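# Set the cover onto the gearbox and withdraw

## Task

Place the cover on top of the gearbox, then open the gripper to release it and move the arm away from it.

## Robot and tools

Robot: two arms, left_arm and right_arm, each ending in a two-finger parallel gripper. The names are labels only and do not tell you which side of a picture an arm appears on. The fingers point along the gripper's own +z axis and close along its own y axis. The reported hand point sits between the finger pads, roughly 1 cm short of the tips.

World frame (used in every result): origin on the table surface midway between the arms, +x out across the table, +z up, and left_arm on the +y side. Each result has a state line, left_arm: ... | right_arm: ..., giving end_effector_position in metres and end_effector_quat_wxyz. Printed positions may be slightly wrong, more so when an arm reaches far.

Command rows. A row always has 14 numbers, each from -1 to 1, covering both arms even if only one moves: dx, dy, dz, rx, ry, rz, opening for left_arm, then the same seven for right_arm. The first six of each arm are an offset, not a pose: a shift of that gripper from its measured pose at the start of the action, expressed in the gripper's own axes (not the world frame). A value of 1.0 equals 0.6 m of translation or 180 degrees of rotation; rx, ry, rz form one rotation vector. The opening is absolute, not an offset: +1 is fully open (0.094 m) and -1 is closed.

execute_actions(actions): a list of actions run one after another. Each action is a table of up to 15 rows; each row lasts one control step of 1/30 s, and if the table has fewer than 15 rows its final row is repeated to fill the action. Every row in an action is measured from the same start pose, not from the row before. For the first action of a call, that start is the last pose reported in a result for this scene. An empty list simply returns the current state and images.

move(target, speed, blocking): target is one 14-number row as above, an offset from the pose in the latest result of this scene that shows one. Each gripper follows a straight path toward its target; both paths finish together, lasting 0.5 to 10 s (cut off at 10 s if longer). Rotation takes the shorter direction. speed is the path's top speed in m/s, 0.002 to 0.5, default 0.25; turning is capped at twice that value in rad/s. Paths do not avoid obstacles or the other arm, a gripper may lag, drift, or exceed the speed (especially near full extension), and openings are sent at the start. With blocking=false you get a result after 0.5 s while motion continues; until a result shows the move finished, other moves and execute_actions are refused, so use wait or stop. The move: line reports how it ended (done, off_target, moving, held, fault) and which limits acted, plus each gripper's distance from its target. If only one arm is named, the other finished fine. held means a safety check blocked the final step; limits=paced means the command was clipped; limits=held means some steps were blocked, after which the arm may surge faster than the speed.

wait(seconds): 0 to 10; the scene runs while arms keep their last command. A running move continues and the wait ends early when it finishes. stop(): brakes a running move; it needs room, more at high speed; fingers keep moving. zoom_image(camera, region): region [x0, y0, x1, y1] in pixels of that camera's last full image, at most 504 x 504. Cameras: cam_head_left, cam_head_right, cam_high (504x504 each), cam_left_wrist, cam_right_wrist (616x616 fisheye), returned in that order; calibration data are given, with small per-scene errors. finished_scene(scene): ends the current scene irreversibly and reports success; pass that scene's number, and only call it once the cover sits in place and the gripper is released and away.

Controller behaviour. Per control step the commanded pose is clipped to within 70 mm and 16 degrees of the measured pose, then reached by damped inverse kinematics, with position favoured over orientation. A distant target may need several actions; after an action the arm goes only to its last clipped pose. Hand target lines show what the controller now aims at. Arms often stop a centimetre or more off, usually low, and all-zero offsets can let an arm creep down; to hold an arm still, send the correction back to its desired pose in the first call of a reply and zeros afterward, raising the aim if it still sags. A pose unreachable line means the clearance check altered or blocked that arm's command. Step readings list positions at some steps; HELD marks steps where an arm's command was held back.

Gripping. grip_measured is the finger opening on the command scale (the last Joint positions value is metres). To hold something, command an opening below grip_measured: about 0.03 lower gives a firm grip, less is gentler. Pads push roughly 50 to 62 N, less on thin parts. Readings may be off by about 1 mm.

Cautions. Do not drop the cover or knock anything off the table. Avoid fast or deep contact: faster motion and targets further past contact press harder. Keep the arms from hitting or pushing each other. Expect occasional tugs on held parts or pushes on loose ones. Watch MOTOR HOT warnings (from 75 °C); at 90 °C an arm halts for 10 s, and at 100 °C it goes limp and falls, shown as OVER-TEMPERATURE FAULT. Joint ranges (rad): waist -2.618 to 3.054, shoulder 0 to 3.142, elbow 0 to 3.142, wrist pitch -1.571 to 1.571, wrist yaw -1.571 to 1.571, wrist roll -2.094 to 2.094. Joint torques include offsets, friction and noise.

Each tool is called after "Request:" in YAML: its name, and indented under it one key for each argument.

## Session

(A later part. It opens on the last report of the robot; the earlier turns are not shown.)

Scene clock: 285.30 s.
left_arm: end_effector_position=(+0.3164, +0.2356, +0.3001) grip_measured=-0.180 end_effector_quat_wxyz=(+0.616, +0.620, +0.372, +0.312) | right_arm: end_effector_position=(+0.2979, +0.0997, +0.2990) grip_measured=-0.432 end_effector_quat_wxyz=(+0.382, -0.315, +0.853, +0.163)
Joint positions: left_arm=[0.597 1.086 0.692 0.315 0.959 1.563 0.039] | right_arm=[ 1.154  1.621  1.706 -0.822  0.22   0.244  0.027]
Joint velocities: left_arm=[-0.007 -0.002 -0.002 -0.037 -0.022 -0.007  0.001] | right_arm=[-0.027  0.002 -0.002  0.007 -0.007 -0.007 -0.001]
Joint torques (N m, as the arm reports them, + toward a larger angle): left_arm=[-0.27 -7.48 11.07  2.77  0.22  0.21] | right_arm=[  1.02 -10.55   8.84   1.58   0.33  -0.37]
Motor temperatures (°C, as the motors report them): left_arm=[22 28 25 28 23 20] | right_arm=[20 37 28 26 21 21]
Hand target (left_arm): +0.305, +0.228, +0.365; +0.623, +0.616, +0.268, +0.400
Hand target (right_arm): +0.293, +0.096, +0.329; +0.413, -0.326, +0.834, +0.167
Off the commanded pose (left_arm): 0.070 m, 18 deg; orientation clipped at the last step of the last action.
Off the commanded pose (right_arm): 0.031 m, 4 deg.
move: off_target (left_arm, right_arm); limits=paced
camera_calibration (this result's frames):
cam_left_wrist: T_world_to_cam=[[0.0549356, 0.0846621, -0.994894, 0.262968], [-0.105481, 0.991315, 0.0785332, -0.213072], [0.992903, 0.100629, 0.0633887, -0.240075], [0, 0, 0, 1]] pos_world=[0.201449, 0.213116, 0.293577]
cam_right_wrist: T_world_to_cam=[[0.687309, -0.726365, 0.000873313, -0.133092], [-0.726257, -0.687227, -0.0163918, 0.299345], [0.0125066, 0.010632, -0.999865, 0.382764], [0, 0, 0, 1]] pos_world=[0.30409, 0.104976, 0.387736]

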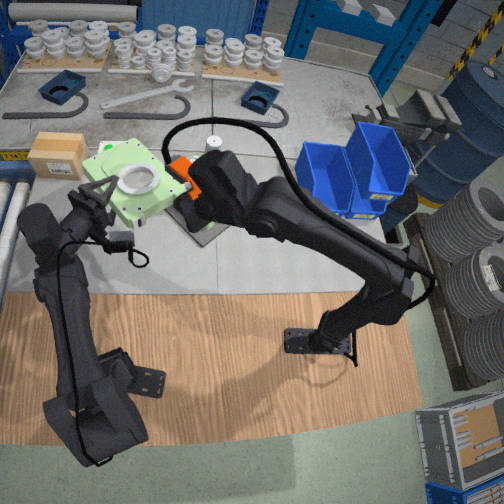

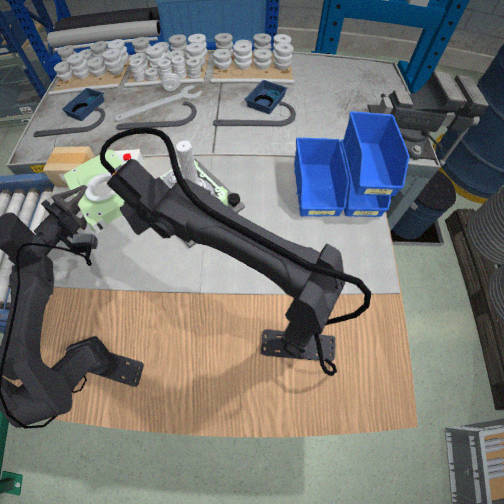

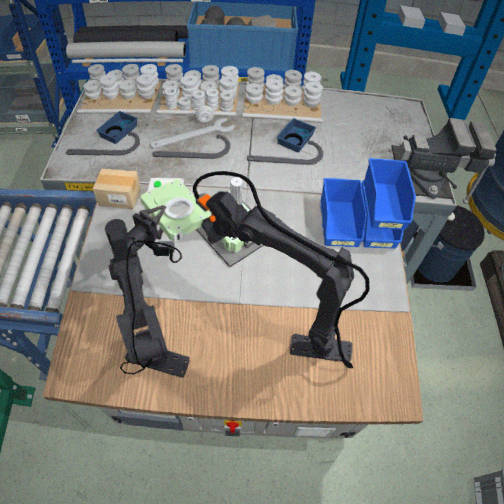

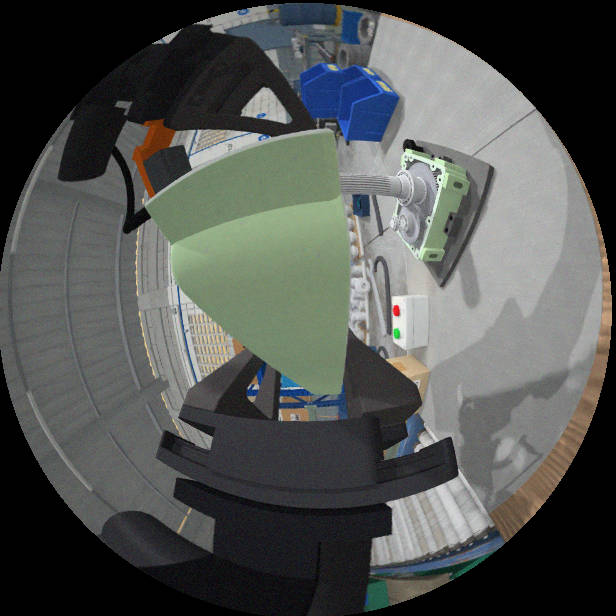

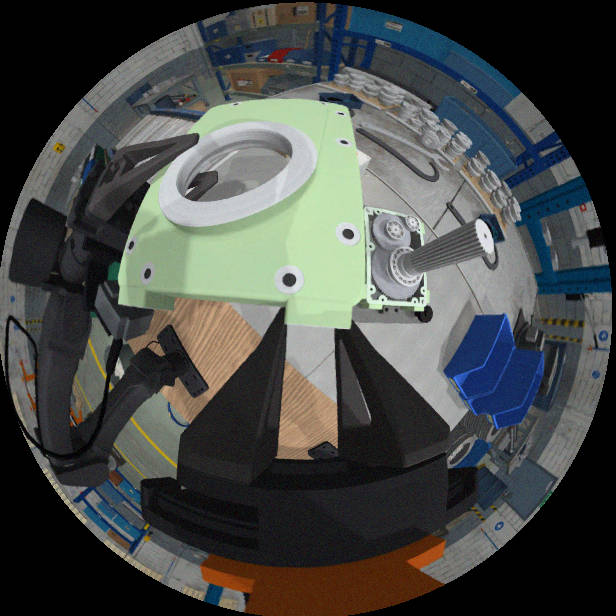

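Request:
execute_actions:
  actions:
    - [[-0.018,0.104,0.044,-0.049,0,0.07,-0.6,-0.054,-0.047,-0.042,0,-0.02,0,-0.6]]
    - [[-0.018,0.104,0.044,-0.049,0,0.07,-0.6,-0.054,-0.047,-0.042,0,-0.02,0,-0.6]]
    - [[-0.018,0.104,0.044,-0.049,0,0.07,-0.6,-0.054,-0.047,-0.042,0,-0.02,0,-0.6]]

Scene clock: 295.20 s.
left_arm: end_effector_position=(+0.3658, +0.1755, +0.3086) grip_measured=-0.180 end_effector_quat_wxyz=(+0.609, +0.625, +0.381, +0.306) | right_arm: end_effector_position=(+0.3399, +0.0397, +0.3109) grip_measured=-0.432 end_effector_quat_wxyz=(+0.332, -0.295, +0.883, +0.153)
Joint positions: left_arm=[0.291 1.224 0.829 0.304 0.649 1.544 0.039] | right_arm=[ 0.928  1.644  1.86  -1.039  0.047  0.16   0.027]
Joint velocities: left_arm=[-0.007  0.002  0.012 -0.051 -0.007 -0.051 -0.001] | right_arm=[-0.002 -0.002  0.027  0.022  0.081 -0.037  0.   ]
Joint torques (N m, as the arm reports them, + toward a larger angle): left_arm=[-0.31 -5.85 10.18  2.73 -0.06  1.  ] | right_arm=[-0.86 -8.59  9.58  1.9   0.07 -0.35]
Motor temperatures (°C, as the motors report them): left_arm=[22 28 26 30 23 20] | right_arm=[20 37 28 27 21 21]
Hand target (left_arm): +0.365, +0.175, +0.363; +0.616, +0.615, +0.290, +0.399
Hand target (right_arm): +0.347, +0.038, +0.345; +0.378, -0.299, +0.861, +0.163
Off the commanded pose (left_arm): 0.056 m, 16 deg.
Off the commanded pose (right_arm): 0.036 m, 6 deg.
Step readings (end_effector_position; steps 1 to 15: 1st action; 16 to 30: 2nd action; 31 to 45: 3rd action):
0: left_arm (+0.3164, +0.2356, +0.3001) | right_arm (+0.2979, +0.0997, +0.2990)
1: left_arm (+0.3177, +0.2339, +0.3000) | right_arm (+0.2993, +0.0985, +0.3002)
2: left_arm (+0.3206, +0.2307, +0.3000) | right_arm (+0.3028, +0.0949, +0.3011)
4: left_arm (+0.3262, +0.2221, +0.3008) | right_arm (+0.3088, +0.0861, +0.3005)
8: left_arm (+0.3320, +0.2171, +0.2995) | right_arm (+0.3119, +0.0810, +0.3010)
15: left_arm (+0.3324, +0.2167, +0.2995) | right_arm (+0.3120, +0.0808, +0.3013)
16: left_arm (+0.3337, +0.2150, +0.3000) | right_arm (+0.3132, +0.0794, +0.3019)
17: left_arm (+0.3366, +0.2116, +0.3002) | right_arm (+0.3165, +0.0757, +0.3029)
19: left_arm (+0.3425, +0.2021, +0.3019) | right_arm (+0.3225, +0.0661, +0.3036)
23: left_arm (+0.3481, +0.1959, +0.3026) | right_arm (+0.3253, +0.0599, +0.3056)
30: left_arm (+0.3486, +0.1958, +0.3035) | right_arm (+0.3254, +0.0597, +0.3064)
31: left_arm (+0.3497, +0.1940, +0.3038) | right_arm (+0.3266, +0.0584, +0.3069)
32: left_arm (+0.3528, +0.1906, +0.3047) | right_arm (+0.3299, +0.0550, +0.3077)
34: left_arm (+0.3594, +0.1817, +0.3067) | right_arm (+0.3364, +0.0458, +0.3091)
38: left_arm (+0.3648, +0.1742, +0.3085) | right_arm (+0.3391, +0.0387, +0.3108)
45: end_effector_position above
camera_calibration (this result's frames):
cam_left_wrist: T_world_to_cam=[[0.0261673, 0.0909499, -0.995512, 0.283435], [-0.107301, 0.990355, 0.0876583, -0.150926], [0.993882, 0.104525, 0.0356739, -0.276135], [0, 0, 0, 1]] pos_world=[0.250835, 0.152555, 0.305244]
cam_right_wrist: T_world_to_cam=[[0.652843, -0.756365, -0.0413197, -0.179544], [-0.751372, -0.653524, 0.0913573, 0.262531], [-0.0961029, -0.0285956, -0.994961, 0.43172], [0, 0, 0, 1]] pos_world=[0.355962, 0.0481146, 0.398142]

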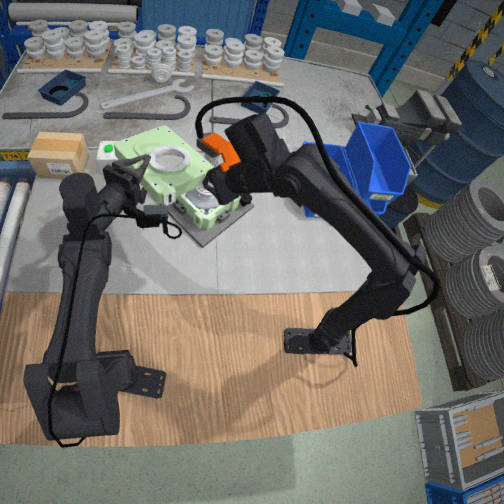

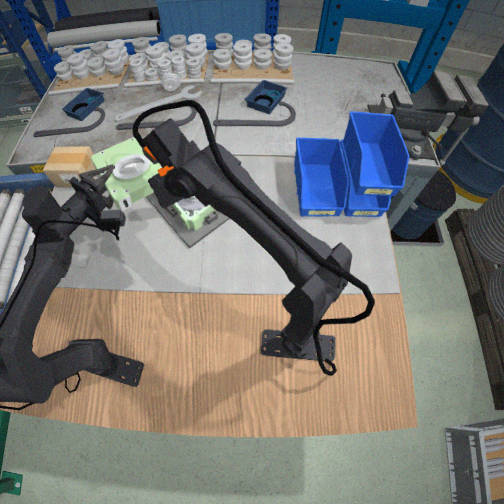

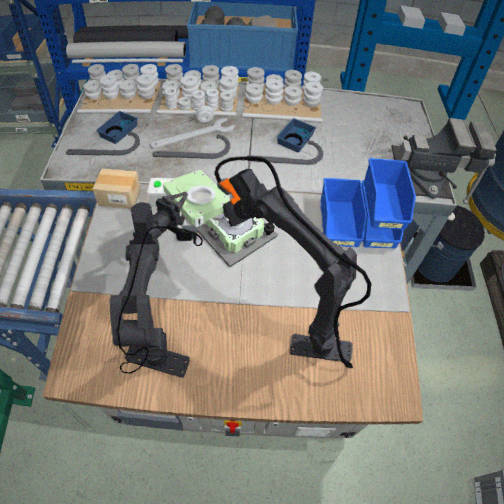

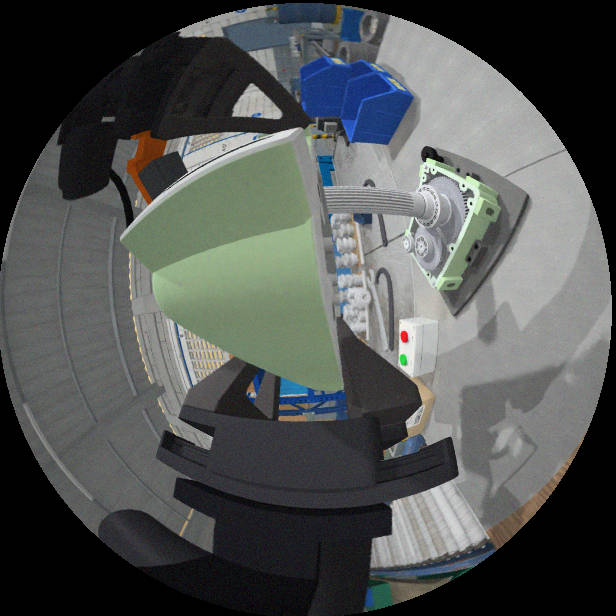

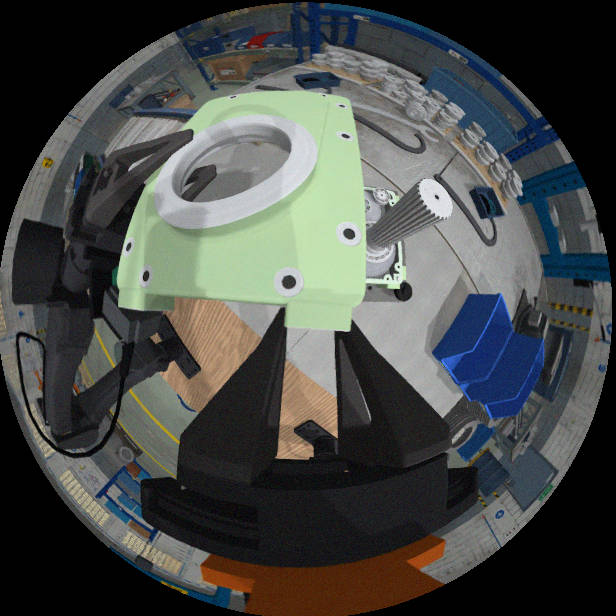

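Request:
execute_actions:
  actions: []

Scene clock: 309.60 s.
left_arm: end_effector_position=(+0.3658, +0.1755, +0.3086) grip_measured=-0.180 end_effector_quat_wxyz=(+0.609, +0.625, +0.381, +0.306) | right_arm: end_effector_position=(+0.3399, +0.0397, +0.3111) grip_measured=-0.432 end_effector_quat_wxyz=(+0.332, -0.295, +0.883, +0.154)
Joint positions: left_arm=[0.291 1.224 0.829 0.304 0.649 1.544 0.039] | right_arm=[ 0.928  1.644  1.86  -1.039  0.047  0.16   0.027]
Joint velocities: left_arm=[ 0.002  0.002  0.002  0.022  0.066 -0.007  0.   ] | right_arm=[-0.002  0.007 -0.012 -0.081  0.037  0.051  0.001]
Joint torques (N m, as the arm reports them, + toward a larger angle): left_arm=[-0.39 -5.74 10.24  2.77 -0.08  1.01] | right_arm=[-0.88 -8.68  9.58  1.88  0.08 -0.37]
Motor temperatures (°C, as the motors report them): left_arm=[22 27 27 32 23 21] | right_arm=[20 35 29 28 21 21]
Hand target (left_arm): +0.365, +0.175, +0.363; +0.616, +0.615, +0.290, +0.399
Hand target (right_arm): +0.347, +0.038, +0.345; +0.378, -0.299, +0.861, +0.163
Off the commanded pose (left_arm): 0.056 m, 16 deg.
Off the commanded pose (right_arm): 0.036 m, 6 deg.
camera_calibration (this result's frames):
cam_left_wrist: T_world_to_cam=[[0.0261673, 0.0909499, -0.995512, 0.283435], [-0.107301, 0.990355, 0.0876583, -0.150926], [0.993882, 0.104525, 0.0356739, -0.276135], [0, 0, 0, 1]] pos_world=[0.250835, 0.152555, 0.305244]
cam_right_wrist: T_world_to_cam=[[0.652854, -0.756354, -0.0413622, -0.179526], [-0.751396, -0.65355, 0.0909797, 0.262671], [-0.095845, -0.0283171, -0.994993, 0.431784], [0, 0, 0, 1]] pos_world=[0.355958, 0.0481101, 0.398299]

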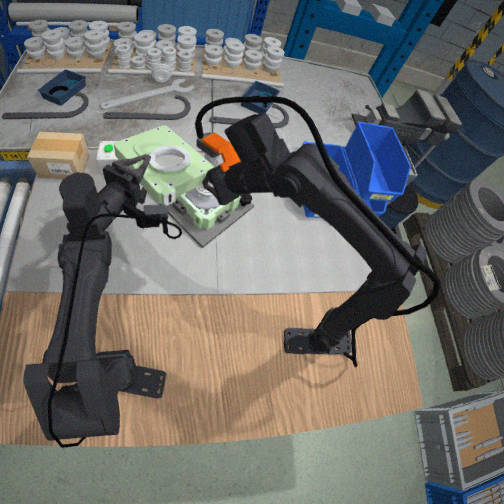

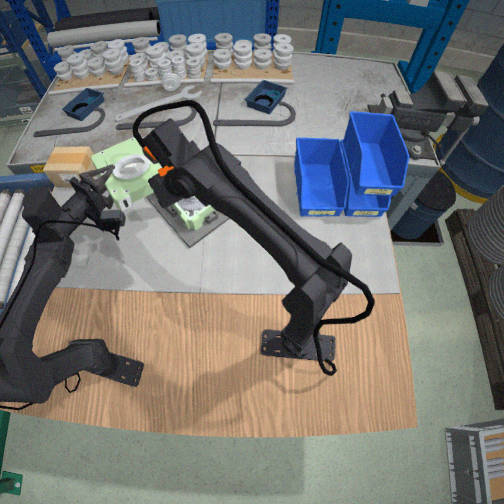

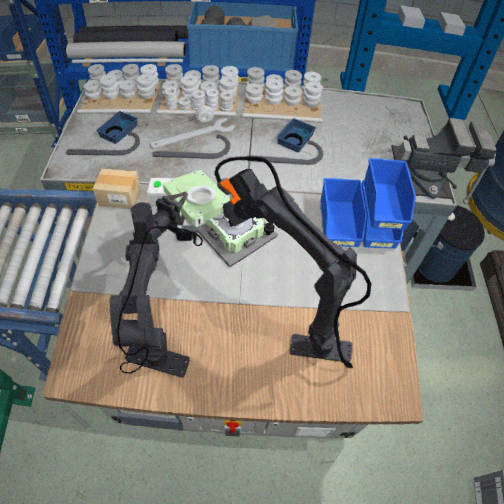

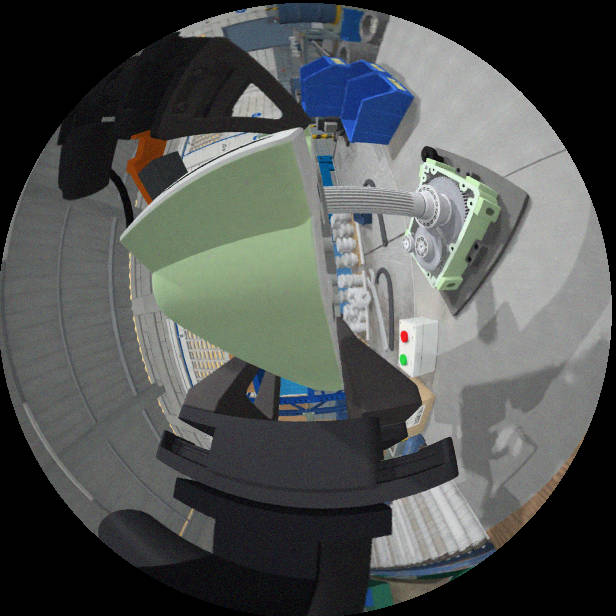

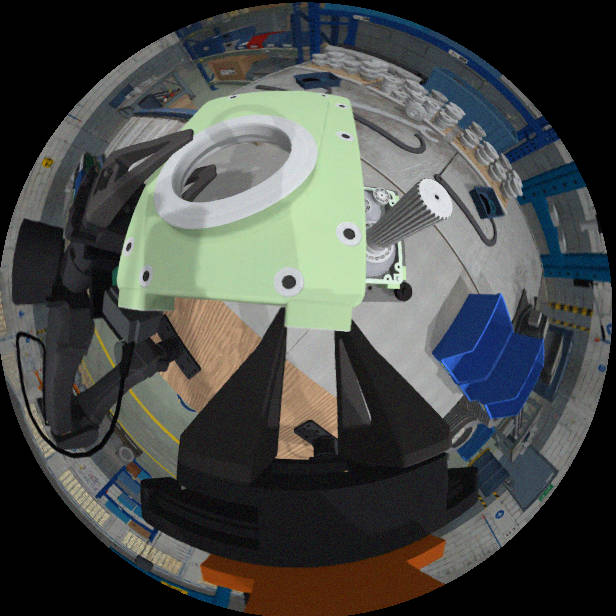

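Request:
execute_actions:
  actions:
    - [[-0.011,0.133,-0.01,-0.049,0,0.07,-0.6,-0.069,0,-0.061,0,-0.035,-0.01,-0.6]]
    - [[-0.011,0.133,-0.01,-0.049,0,0.07,-0.6,-0.069,0,-0.061,0,-0.035,-0.01,-0.6]]

Scene clock: 316.77 s.
left_arm: end_effector_position=(+0.3698, +0.1770, +0.3581) grip_measured=-0.181 end_effector_quat_wxyz=(+0.607, +0.624, +0.375, +0.317) | right_arm: end_effector_position=(+0.3431, +0.0407, +0.3574) grip_measured=-0.432 end_effector_quat_wxyz=(+0.347, -0.293, +0.877, +0.156)
Joint positions: left_arm=[0.291 1.224 1.014 0.134 0.64  1.556 0.038] | right_arm=[ 0.928  1.739  2.161 -1.214  0.056  0.157  0.027]
Joint velocities: left_arm=[-0.007 -0.012 -0.012 -0.139 -0.007  0.037  0.001] | right_arm=[ 0.002  0.037 -0.027 -0.081 -0.051 -0.022 -0.   ]
Joint torques (N m, as the arm reports them, + toward a larger angle): left_arm=[-0.2  -6.52  9.83  2.74  0.04  0.96] | right_arm=[-0.49 -8.84  8.78  1.98  0.1  -0.34]
Motor temperatures (°C, as the motors report them): left_arm=[22 27 27 33 23 21] | right_arm=[20 35 30 28 21 21]
Hand target (left_arm): +0.362, +0.175, +0.410; +0.614, +0.615, +0.288, +0.401
Hand target (right_arm): +0.347, +0.039, +0.388; +0.391, -0.297, +0.856, +0.163
Off the commanded pose (left_arm): 0.054 m, 14 deg.
Off the commanded pose (right_arm): 0.031 m, 6 deg.
Step readings (end_effector_position; steps 1 to 15: 1st action; 16 to 30: 2nd action):
0: left_arm (+0.3658, +0.1755, +0.3086) | right_arm (+0.3399, +0.0397, +0.3111)
1: left_arm (+0.3659, +0.1753, +0.3095) | right_arm (+0.3398, +0.0395, +0.3127)
2: left_arm (+0.3662, +0.1752, +0.3110) | right_arm (+0.3399, +0.0397, +0.3150)
4: left_arm (+0.3675, +0.1760, +0.3186) | right_arm (+0.3408, +0.0406, +0.3222)
8: left_arm (+0.3687, +0.1760, +0.3330) | right_arm (+0.3415, +0.0400, +0.3350)
15: left_arm (+0.3685, +0.1760, +0.3314) | right_arm (+0.3418, +0.0400, +0.3330)
16: left_arm (+0.3684, +0.1757, +0.3319) | right_arm (+0.3415, +0.0399, +0.3342)
17: left_arm (+0.3685, +0.1759, +0.3334) | right_arm (+0.3415, +0.0401, +0.3366)
19: left_arm (+0.3694, +0.1770, +0.3419) | right_arm (+0.3424, +0.0412, +0.3442)
23: left_arm (+0.3700, +0.1770, +0.3587) | right_arm (+0.3427, +0.0407, +0.3584)
30: end_effector_position above
camera_calibration (this result's frames):
cam_left_wrist: T_world_to_cam=[[0.0460411, 0.103644, -0.993548, 0.322173], [-0.117066, 0.988309, 0.0976729, -0.155967], [0.992056, 0.111814, 0.0576361, -0.290506], [0, 0, 0, 1]] pos_world=[0.255107, 0.153235, 0.352072]
cam_right_wrist: T_world_to_cam=[[0.651004, -0.758222, -0.0359477, -0.180126], [-0.755996, -0.651897, 0.0591671, 0.274394], [-0.068296, -0.0113417, -0.997601, 0.469049], [0, 0, 0, 1]] pos_world=[0.356738, 0.0476214, 0.445214]

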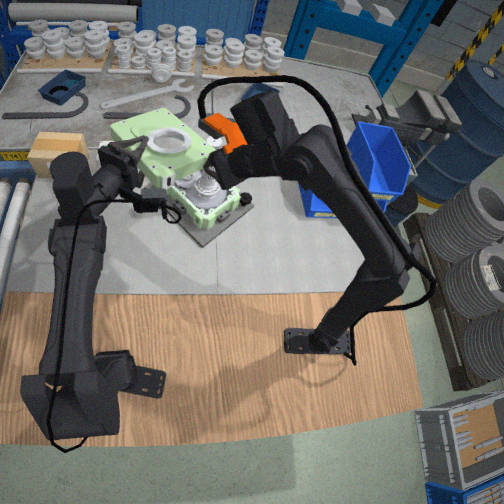

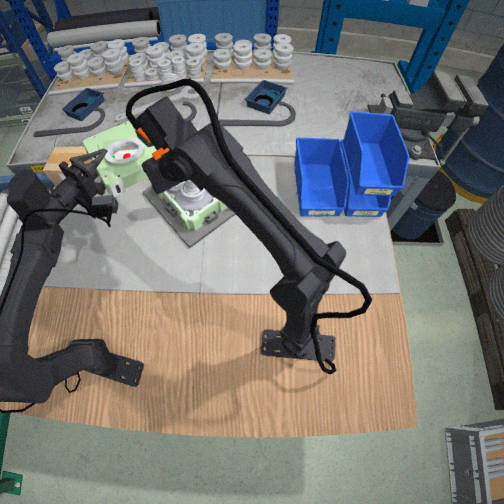

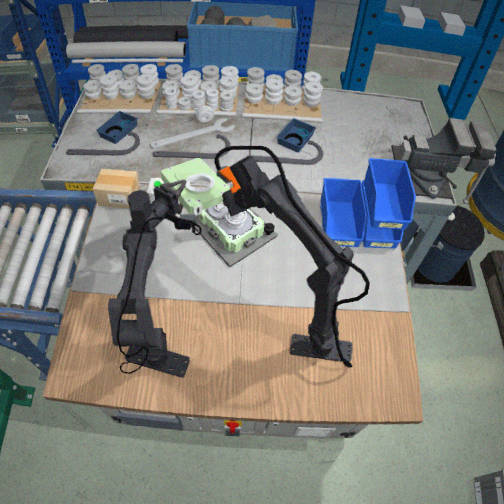

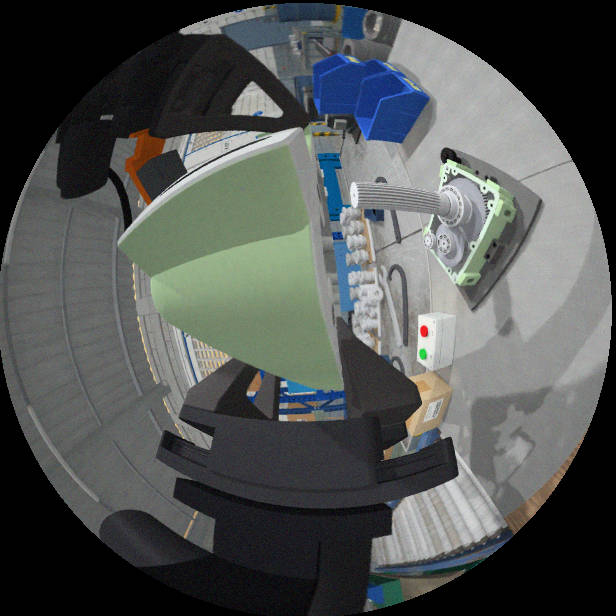

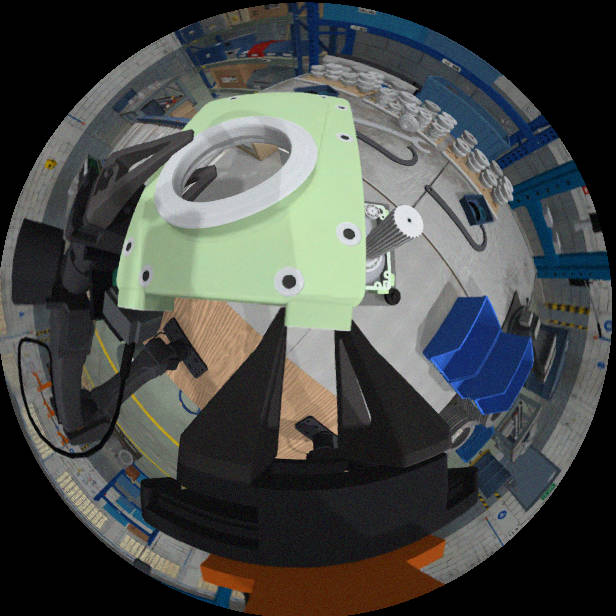

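Request:
execute_actions:
  actions:
    - [[-0.025,0.093,0.037,-0.049,0,0.07,-0.6,-0.048,-0.051,-0.036,0,-0.03,0,-0.6]]
    - [[-0.025,0.093,0.037,-0.049,0,0.07,-0.6,-0.048,-0.051,-0.036,0,-0.03,0,-0.6]]
    - [[-0.025,0.093,0.037,-0.049,0,0.07,-0.6,-0.048,-0.051,-0.036,0,-0.03,0,-0.6]]
    - [[-0.025,0.093,0.037,-0.049,0,0.07,-0.6,-0.048,-0.051,-0.036,0,-0.03,0,-0.6]]

Scene clock: 326.13 s.
left_arm: end_effector_position=(+0.4341, +0.0858, +0.3394) grip_measured=-0.183 end_effector_quat_wxyz=(+0.579, +0.651, +0.372, +0.319) | right_arm: end_effector_position=(+0.3973, -0.0486, +0.3312) grip_measured=-0.432 end_effector_quat_wxyz=(+0.256, -0.246, +0.919, +0.172)
Joint positions: left_arm=[-0.015  1.502  1.219  0.15   0.332  1.6    0.038] | right_arm=[ 0.571  1.843  2.295 -1.431 -0.224  0.011  0.027]
Joint velocities: left_arm=[-0.027  0.007  0.012 -0.007 -0.007 -0.037  0.001] | right_arm=[-0.017 -0.012 -0.002 -0.007 -0.037  0.066 -0.001]
Joint torques (N m, as the arm reports them, + toward a larger angle): left_arm=[-0.42 -9.79  9.69  2.57  0.01  1.32] | right_arm=[-1.13 -9.79  8.94  1.97 -0.07 -0.21]
Motor temperatures (°C, as the motors report them): left_arm=[22 27 27 34 23 22] | right_arm=[20 35 30 29 21 21]
Hand target (left_arm): +0.429, +0.084, +0.395; +0.593, +0.636, +0.285, +0.403
Hand target (right_arm): +0.408, -0.052, +0.368; +0.324, -0.251, +0.895, +0.176
Off the commanded pose (left_arm): 0.057 m, 15 deg.
Off the commanded pose (right_arm): 0.039 m, 8 deg.
Step readings (end_effector_position; steps 1 to 15: 1st action; 16 to 30: 2nd action; 31 to 45: 3rd action; 46 to 60: 4th action):
0: left_arm (+0.3697, +0.1770, +0.3565) | right_arm (+0.3427, +0.0407, +0.3561)
1: left_arm (+0.3707, +0.1753, +0.3566) | right_arm (+0.3441, +0.0394, +0.3561)
2: left_arm (+0.3731, +0.1722, +0.3566) | right_arm (+0.3475, +0.0360, +0.3559)
4: left_arm (+0.3785, +0.1627, +0.3557) | right_arm (+0.3535, +0.0265, +0.3535)
8: left_arm (+0.3839, +0.1548, +0.3498) | right_arm (+0.3555, +0.0187, +0.3493)
15: left_arm (+0.3844, +0.1551, +0.3521) | right_arm (+0.3557, +0.0189, +0.3513)
16: left_arm (+0.3855, +0.1534, +0.3526) | right_arm (+0.3569, +0.0175, +0.3516)
17: left_arm (+0.3879, +0.1502, +0.3534) | right_arm (+0.3602, +0.0140, +0.3519)
19: left_arm (+0.3937, +0.1402, +0.3535) | right_arm (+0.3660, +0.0041, +0.3503)
23: left_arm (+0.3992, +0.1312, +0.3485) | right_arm (+0.3684, -0.0045, +0.3456)
30: left_arm (+0.4002, +0.1323, +0.3478) | right_arm (+0.3692, -0.0036, +0.3455)
31: left_arm (+0.4013, +0.1306, +0.3479) | right_arm (+0.3703, -0.0049, +0.3451)
32: left_arm (+0.4040, +0.1274, +0.3484) | right_arm (+0.3736, -0.0083, +0.3453)
34: left_arm (+0.4101, +0.1177, +0.3488) | right_arm (+0.3800, -0.0180, +0.3436)
38: left_arm (+0.4158, +0.1083, +0.3435) | right_arm (+0.3824, -0.0270, +0.3385)
45: left_arm (+0.4166, +0.1090, +0.3431) | right_arm (+0.3829, -0.0262, +0.3385)
46: left_arm (+0.4177, +0.1074, +0.3436) | right_arm (+0.3840, -0.0276, +0.3382)
47: left_arm (+0.4204, +0.1043, +0.3447) | right_arm (+0.3872, -0.0308, +0.3381)
49: left_arm (+0.4270, +0.0946, +0.3453) | right_arm (+0.3940, -0.0405, +0.3370)
53: left_arm (+0.4331, +0.0849, +0.3399) | right_arm (+0.3967, -0.0495, +0.3315)
60: end_effector_position above
camera_calibration (this result's frames):
cam_left_wrist: T_world_to_cam=[[0.0153109, 0.175134, -0.984425, 0.314178], [-0.109158, 0.978949, 0.172462, -0.0844808], [0.993907, 0.104817, 0.0341058, -0.335204], [0, 0, 0, 1]] pos_world=[0.319129, 0.062814, 0.335287]
cam_right_wrist: T_world_to_cam=[[0.577913, -0.799658, -0.162983, -0.21496], [-0.767175, -0.600432, 0.225663, 0.210503], [-0.278313, -0.00537683, -0.960475, 0.516976], [0, 0, 0, 1]] pos_world=[0.429602, -0.042722, 0.414006]

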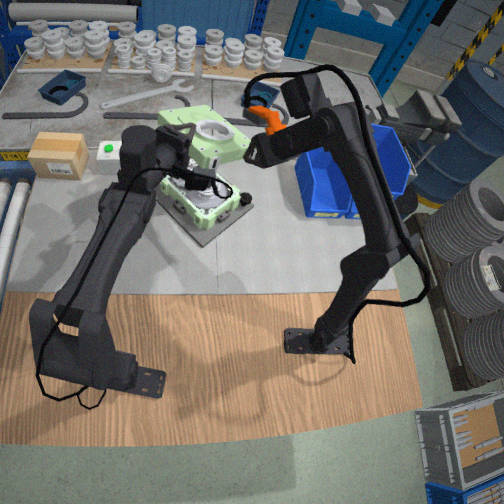

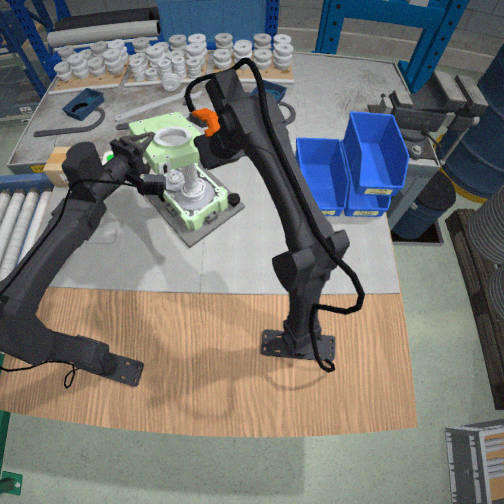

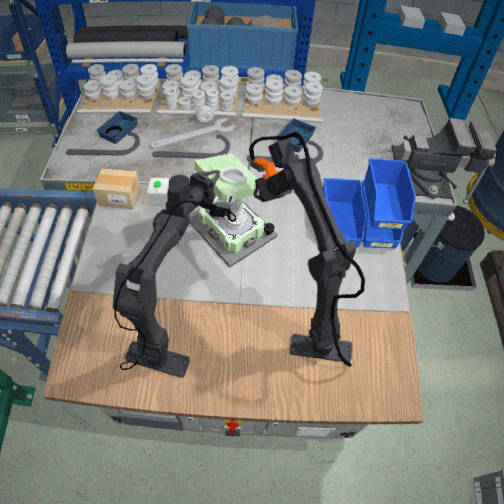

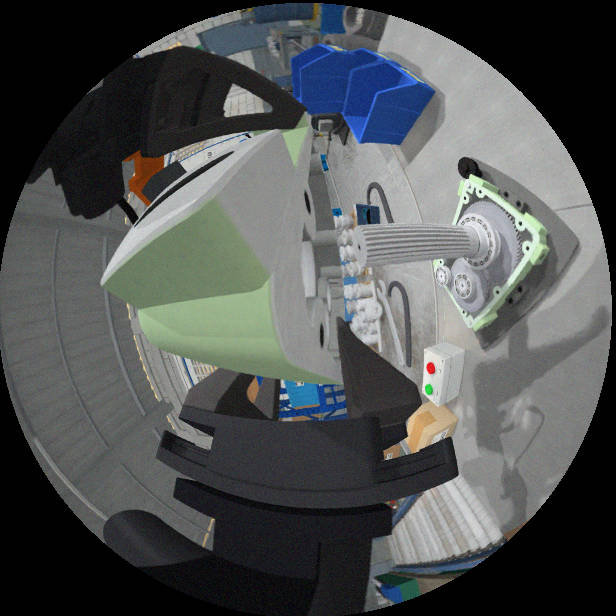

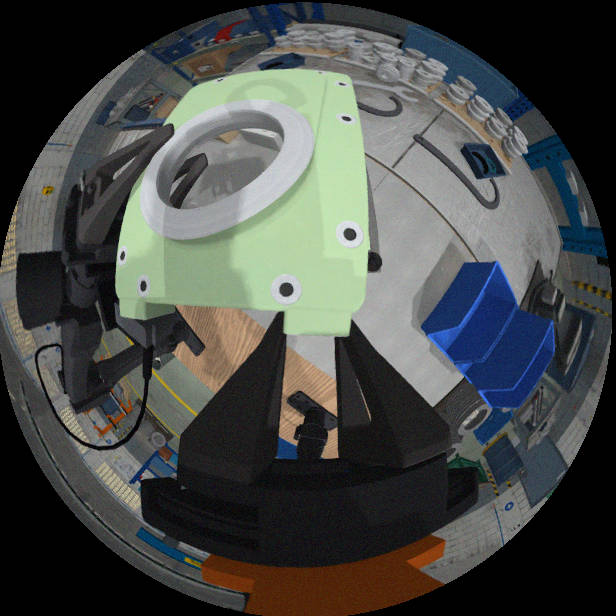

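Request:
execute_actions:
  actions:
    - [[-0.004,0.1,0.008,-0.065,0.025,0.07,-0.6,-0.082,-0.024,-0.042,0.016,-0.05,-0.02,-0.6]]
    - [[-0.004,0.1,0.008,-0.065,0.025,0.07,-0.6,-0.082,-0.024,-0.042,0.016,-0.05,-0.02,-0.6]]

Scene clock: 336.03 s.
left_arm: end_effector_position=(+0.4605, +0.1003, +0.3789) grip_measured=-0.187 end_effector_quat_wxyz=(+0.572, +0.572, +0.374, +0.454) | right_arm: end_effector_position=(+0.4401, -0.0379, +0.3611) grip_measured=-0.432 end_effector_quat_wxyz=(+0.315, -0.285, +0.889, +0.172)
Joint positions: left_arm=[-0.072  1.553  1.233  0.388  0.052  1.659  0.038] | right_arm=[ 0.541  2.11   2.797 -1.559 -0.247 -0.094  0.027]
Joint velocities: left_arm=[-0.007  0.022  0.007  0.168 -0.095  0.095  0.   ] | right_arm=[-0.012  0.1    0.129  0.066 -0.007 -0.037 -0.   ]
Joint torques (N m, as the arm reports them, + toward a larger angle): left_arm=[-1.93 -8.96  8.84  1.96  0.63  1.26] | right_arm=[ -1.3  -10.81   8.39   1.49   0.27   0.35]
Motor temperatures (°C, as the motors report them): left_arm=[22 28 27 34 23 22] | right_arm=[20 35 30 29 21 21]
Hand target (left_arm): +0.450, +0.081, +0.410; +0.578, +0.580, +0.294, +0.493
Hand target (right_arm): +0.444, -0.053, +0.385; +0.355, -0.259, +0.884, +0.159
Off the commanded pose (left_arm): 0.039 m, 11 deg.
Off the commanded pose (right_arm): 0.030 m, 5 deg.
Step readings (end_effector_position; steps 1 to 15: 1st action; 16 to 30: 2nd action):
0: left_arm (+0.4341, +0.0858, +0.3394) | right_arm (+0.3973, -0.0486, +0.3312)
1: left_arm (+0.4344, +0.0853, +0.3399) | right_arm (+0.3982, -0.0485, +0.3322)
2: left_arm (+0.4356, +0.0853, +0.3411) | right_arm (+0.4003, -0.0489, +0.3337)
4: left_arm (+0.4386, +0.0858, +0.3454) | right_arm (+0.4051, -0.0493, +0.3364)
8: left_arm (+0.4434, +0.0869, +0.3504) | right_arm (+0.4095, -0.0485, +0.3403)
15: left_arm (+0.4463, +0.0876, +0.3519) | right_arm (+0.4120, -0.0480, +0.3408)
16: left_arm (+0.4469, +0.0874, +0.3523) | right_arm (+0.4129, -0.0480, +0.3419)
17: left_arm (+0.4482, +0.0875, +0.3540) | right_arm (+0.4148, -0.0480, +0.3433)
19: left_arm (+0.4511, +0.0886, +0.3591) | right_arm (+0.4206, -0.0479, +0.3471)
23: left_arm (+0.4567, +0.0955, +0.3705) | right_arm (+0.4310, -0.0419, +0.3552)
30: end_effector_position above
camera_calibration (this result's frames):
cam_left_wrist: T_world_to_cam=[[0.187495, 0.212874, -0.958921, 0.257428], [-0.356112, 0.92455, 0.135614, 0.0305648], [0.91544, 0.316057, 0.249155, -0.430892], [0, 0, 0, 1]] pos_world=[0.357074, 0.0531278, 0.350067]
cam_right_wrist: T_world_to_cam=[[0.647405, -0.756459, -0.0929265, -0.280583], [-0.748576, -0.65404, 0.108932, 0.274914], [-0.14318, -0.000960548, -0.989696, 0.508873], [0, 0, 0, 1]] pos_world=[0.460306, -0.0319564, 0.447609]

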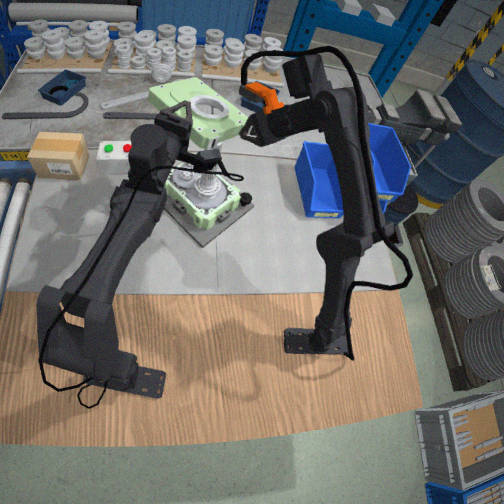

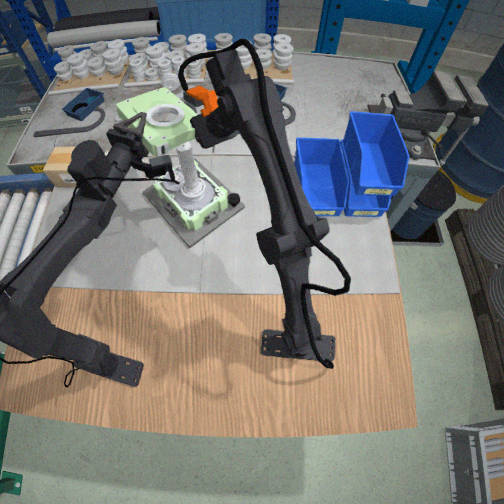

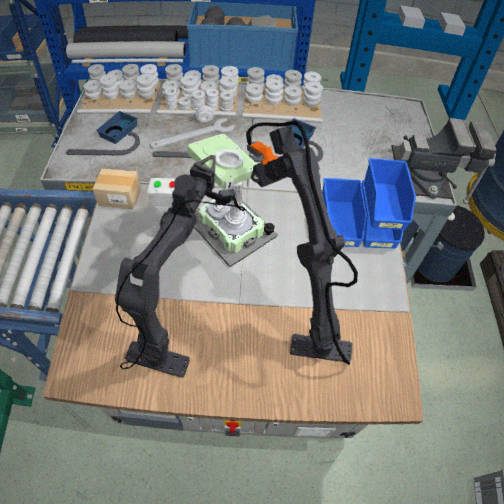

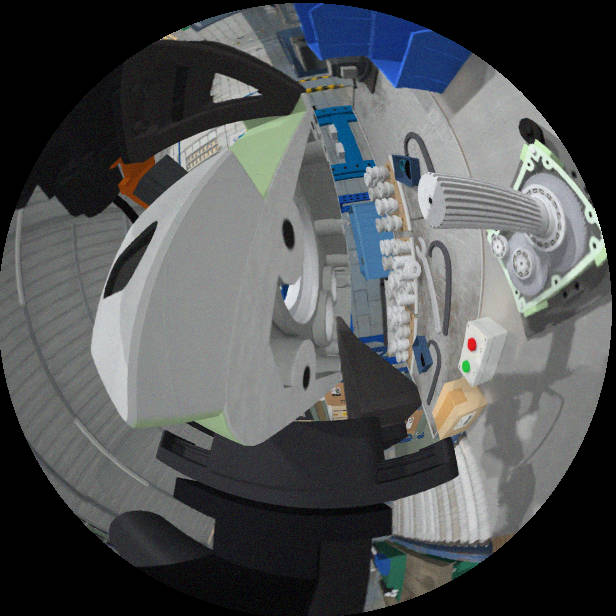

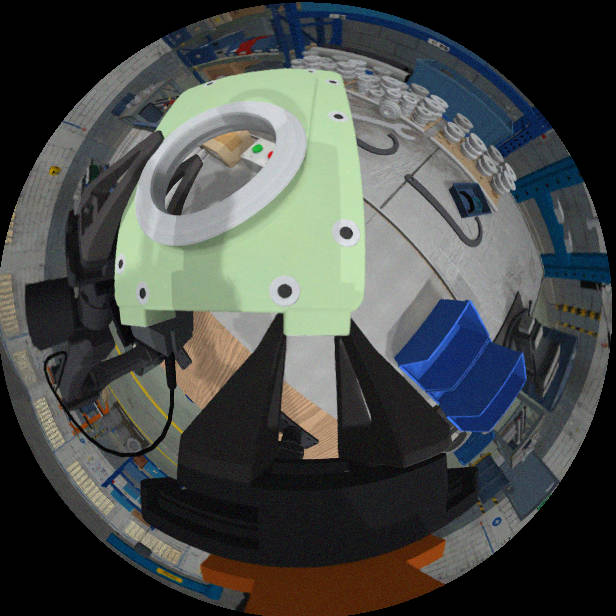

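Probably a tug; let it settle.

Request:
wait:
  seconds: 1

Scene clock: 338.13 s.
left_arm: end_effector_position=(+0.4611, +0.1005, +0.3800) grip_measured=-0.187 end_effector_quat_wxyz=(+0.573, +0.570, +0.372, +0.457) | right_arm: end_effector_position=(+0.4411, -0.0378, +0.3616) grip_measured=-0.432 end_effector_quat_wxyz=(+0.317, -0.287, +0.887, +0.172)
Joint positions: left_arm=[-0.072  1.556  1.233  0.396  0.05   1.663  0.038] | right_arm=[ 0.54   2.114  2.806 -1.559 -0.248 -0.099  0.027]
Joint velocities: left_arm=[-0.007  0.007  0.012 -0.007 -0.066  0.007 -0.   ] | right_arm=[-0.007 -0.017  0.007 -0.037 -0.022 -0.037 -0.001]
Joint torques (N m, as the arm reports them, + toward a larger angle): left_arm=[-1.98 -9.02  8.91  2.05  0.56  1.26] | right_arm=[ -1.17 -10.79   8.22   1.51   0.29   0.36]
Motor temperatures (°C, as the motors report them): left_arm=[22 28 27 34 23 22] | right_arm=[20 35 30 29 21 21]
Hand target (left_arm): +0.450, +0.081, +0.410; +0.578, +0.580, +0.294, +0.493
Hand target (right_arm): +0.444, -0.053, +0.385; +0.355, -0.259, +0.884, +0.159
Off the commanded pose (left_arm): 0.038 m, 10 deg.
Off the commanded pose (right_arm): 0.029 m, 5 deg.
wait: 1.00 s; at rest from the start
camera_calibration (this result's frames):
cam_left_wrist: T_world_to_cam=[[0.194046, 0.215018, -0.957138, 0.254352], [-0.35947, 0.923404, 0.134563, 0.0324367], [0.912758, 0.317951, 0.256475, -0.433483], [0, 0, 0, 1]] pos_world=[0.357969, 0.0531837, 0.350263]
cam_right_wrist: T_world_to_cam=[[0.649853, -0.754785, -0.0893879, -0.28337], [-0.747453, -0.655971, 0.104957, 0.276594], [-0.137856, -0.00139328, -0.990451, 0.507486], [0, 0, 0, 1]] pos_world=[0.46085, -0.0317383, 0.44828]

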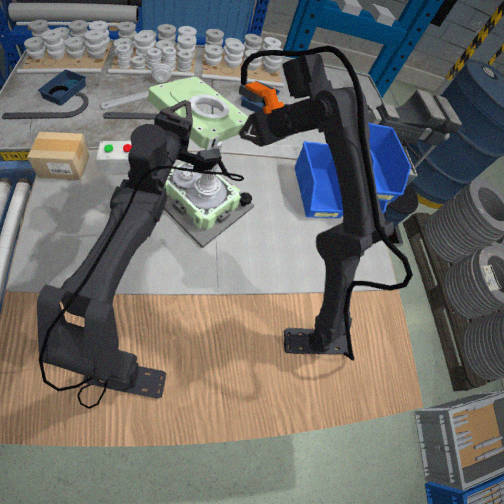

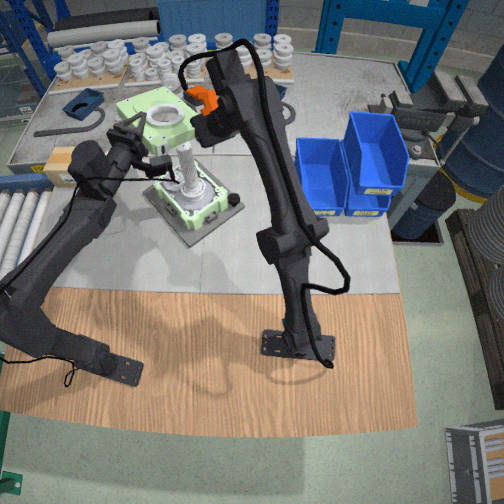

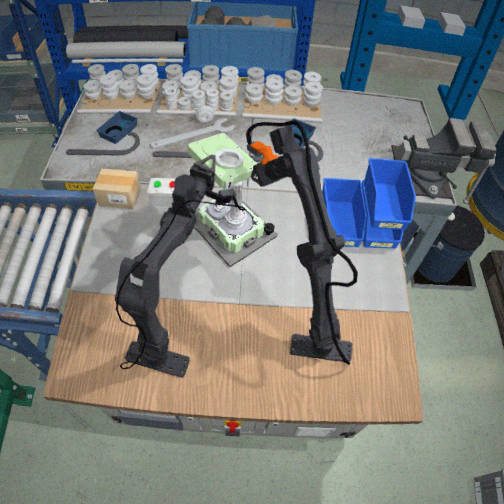

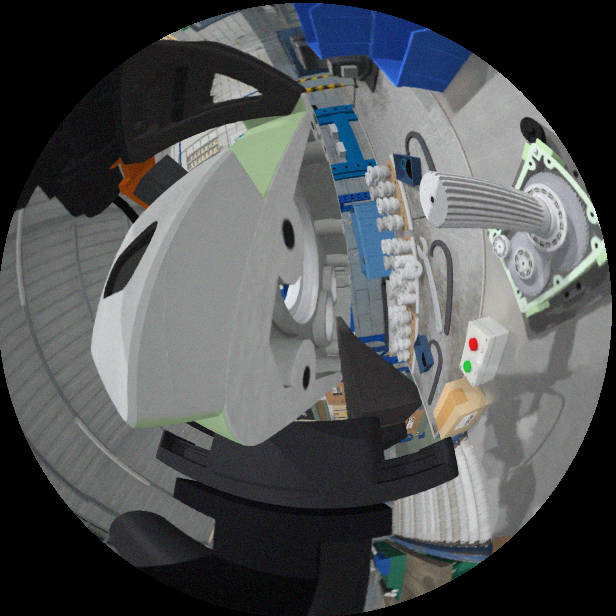

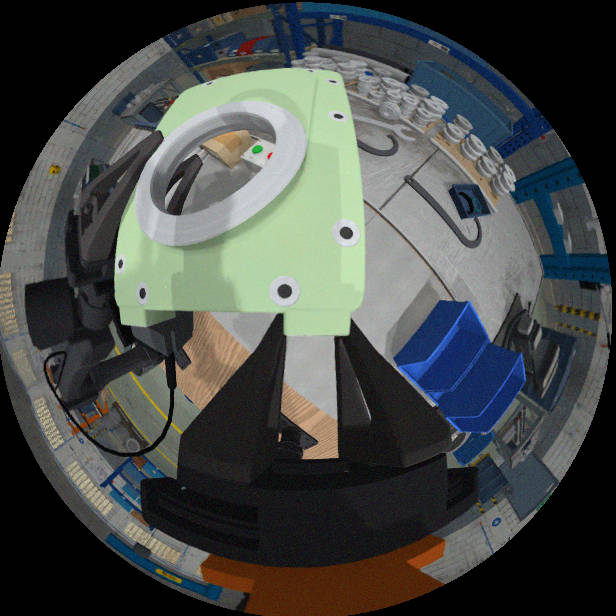

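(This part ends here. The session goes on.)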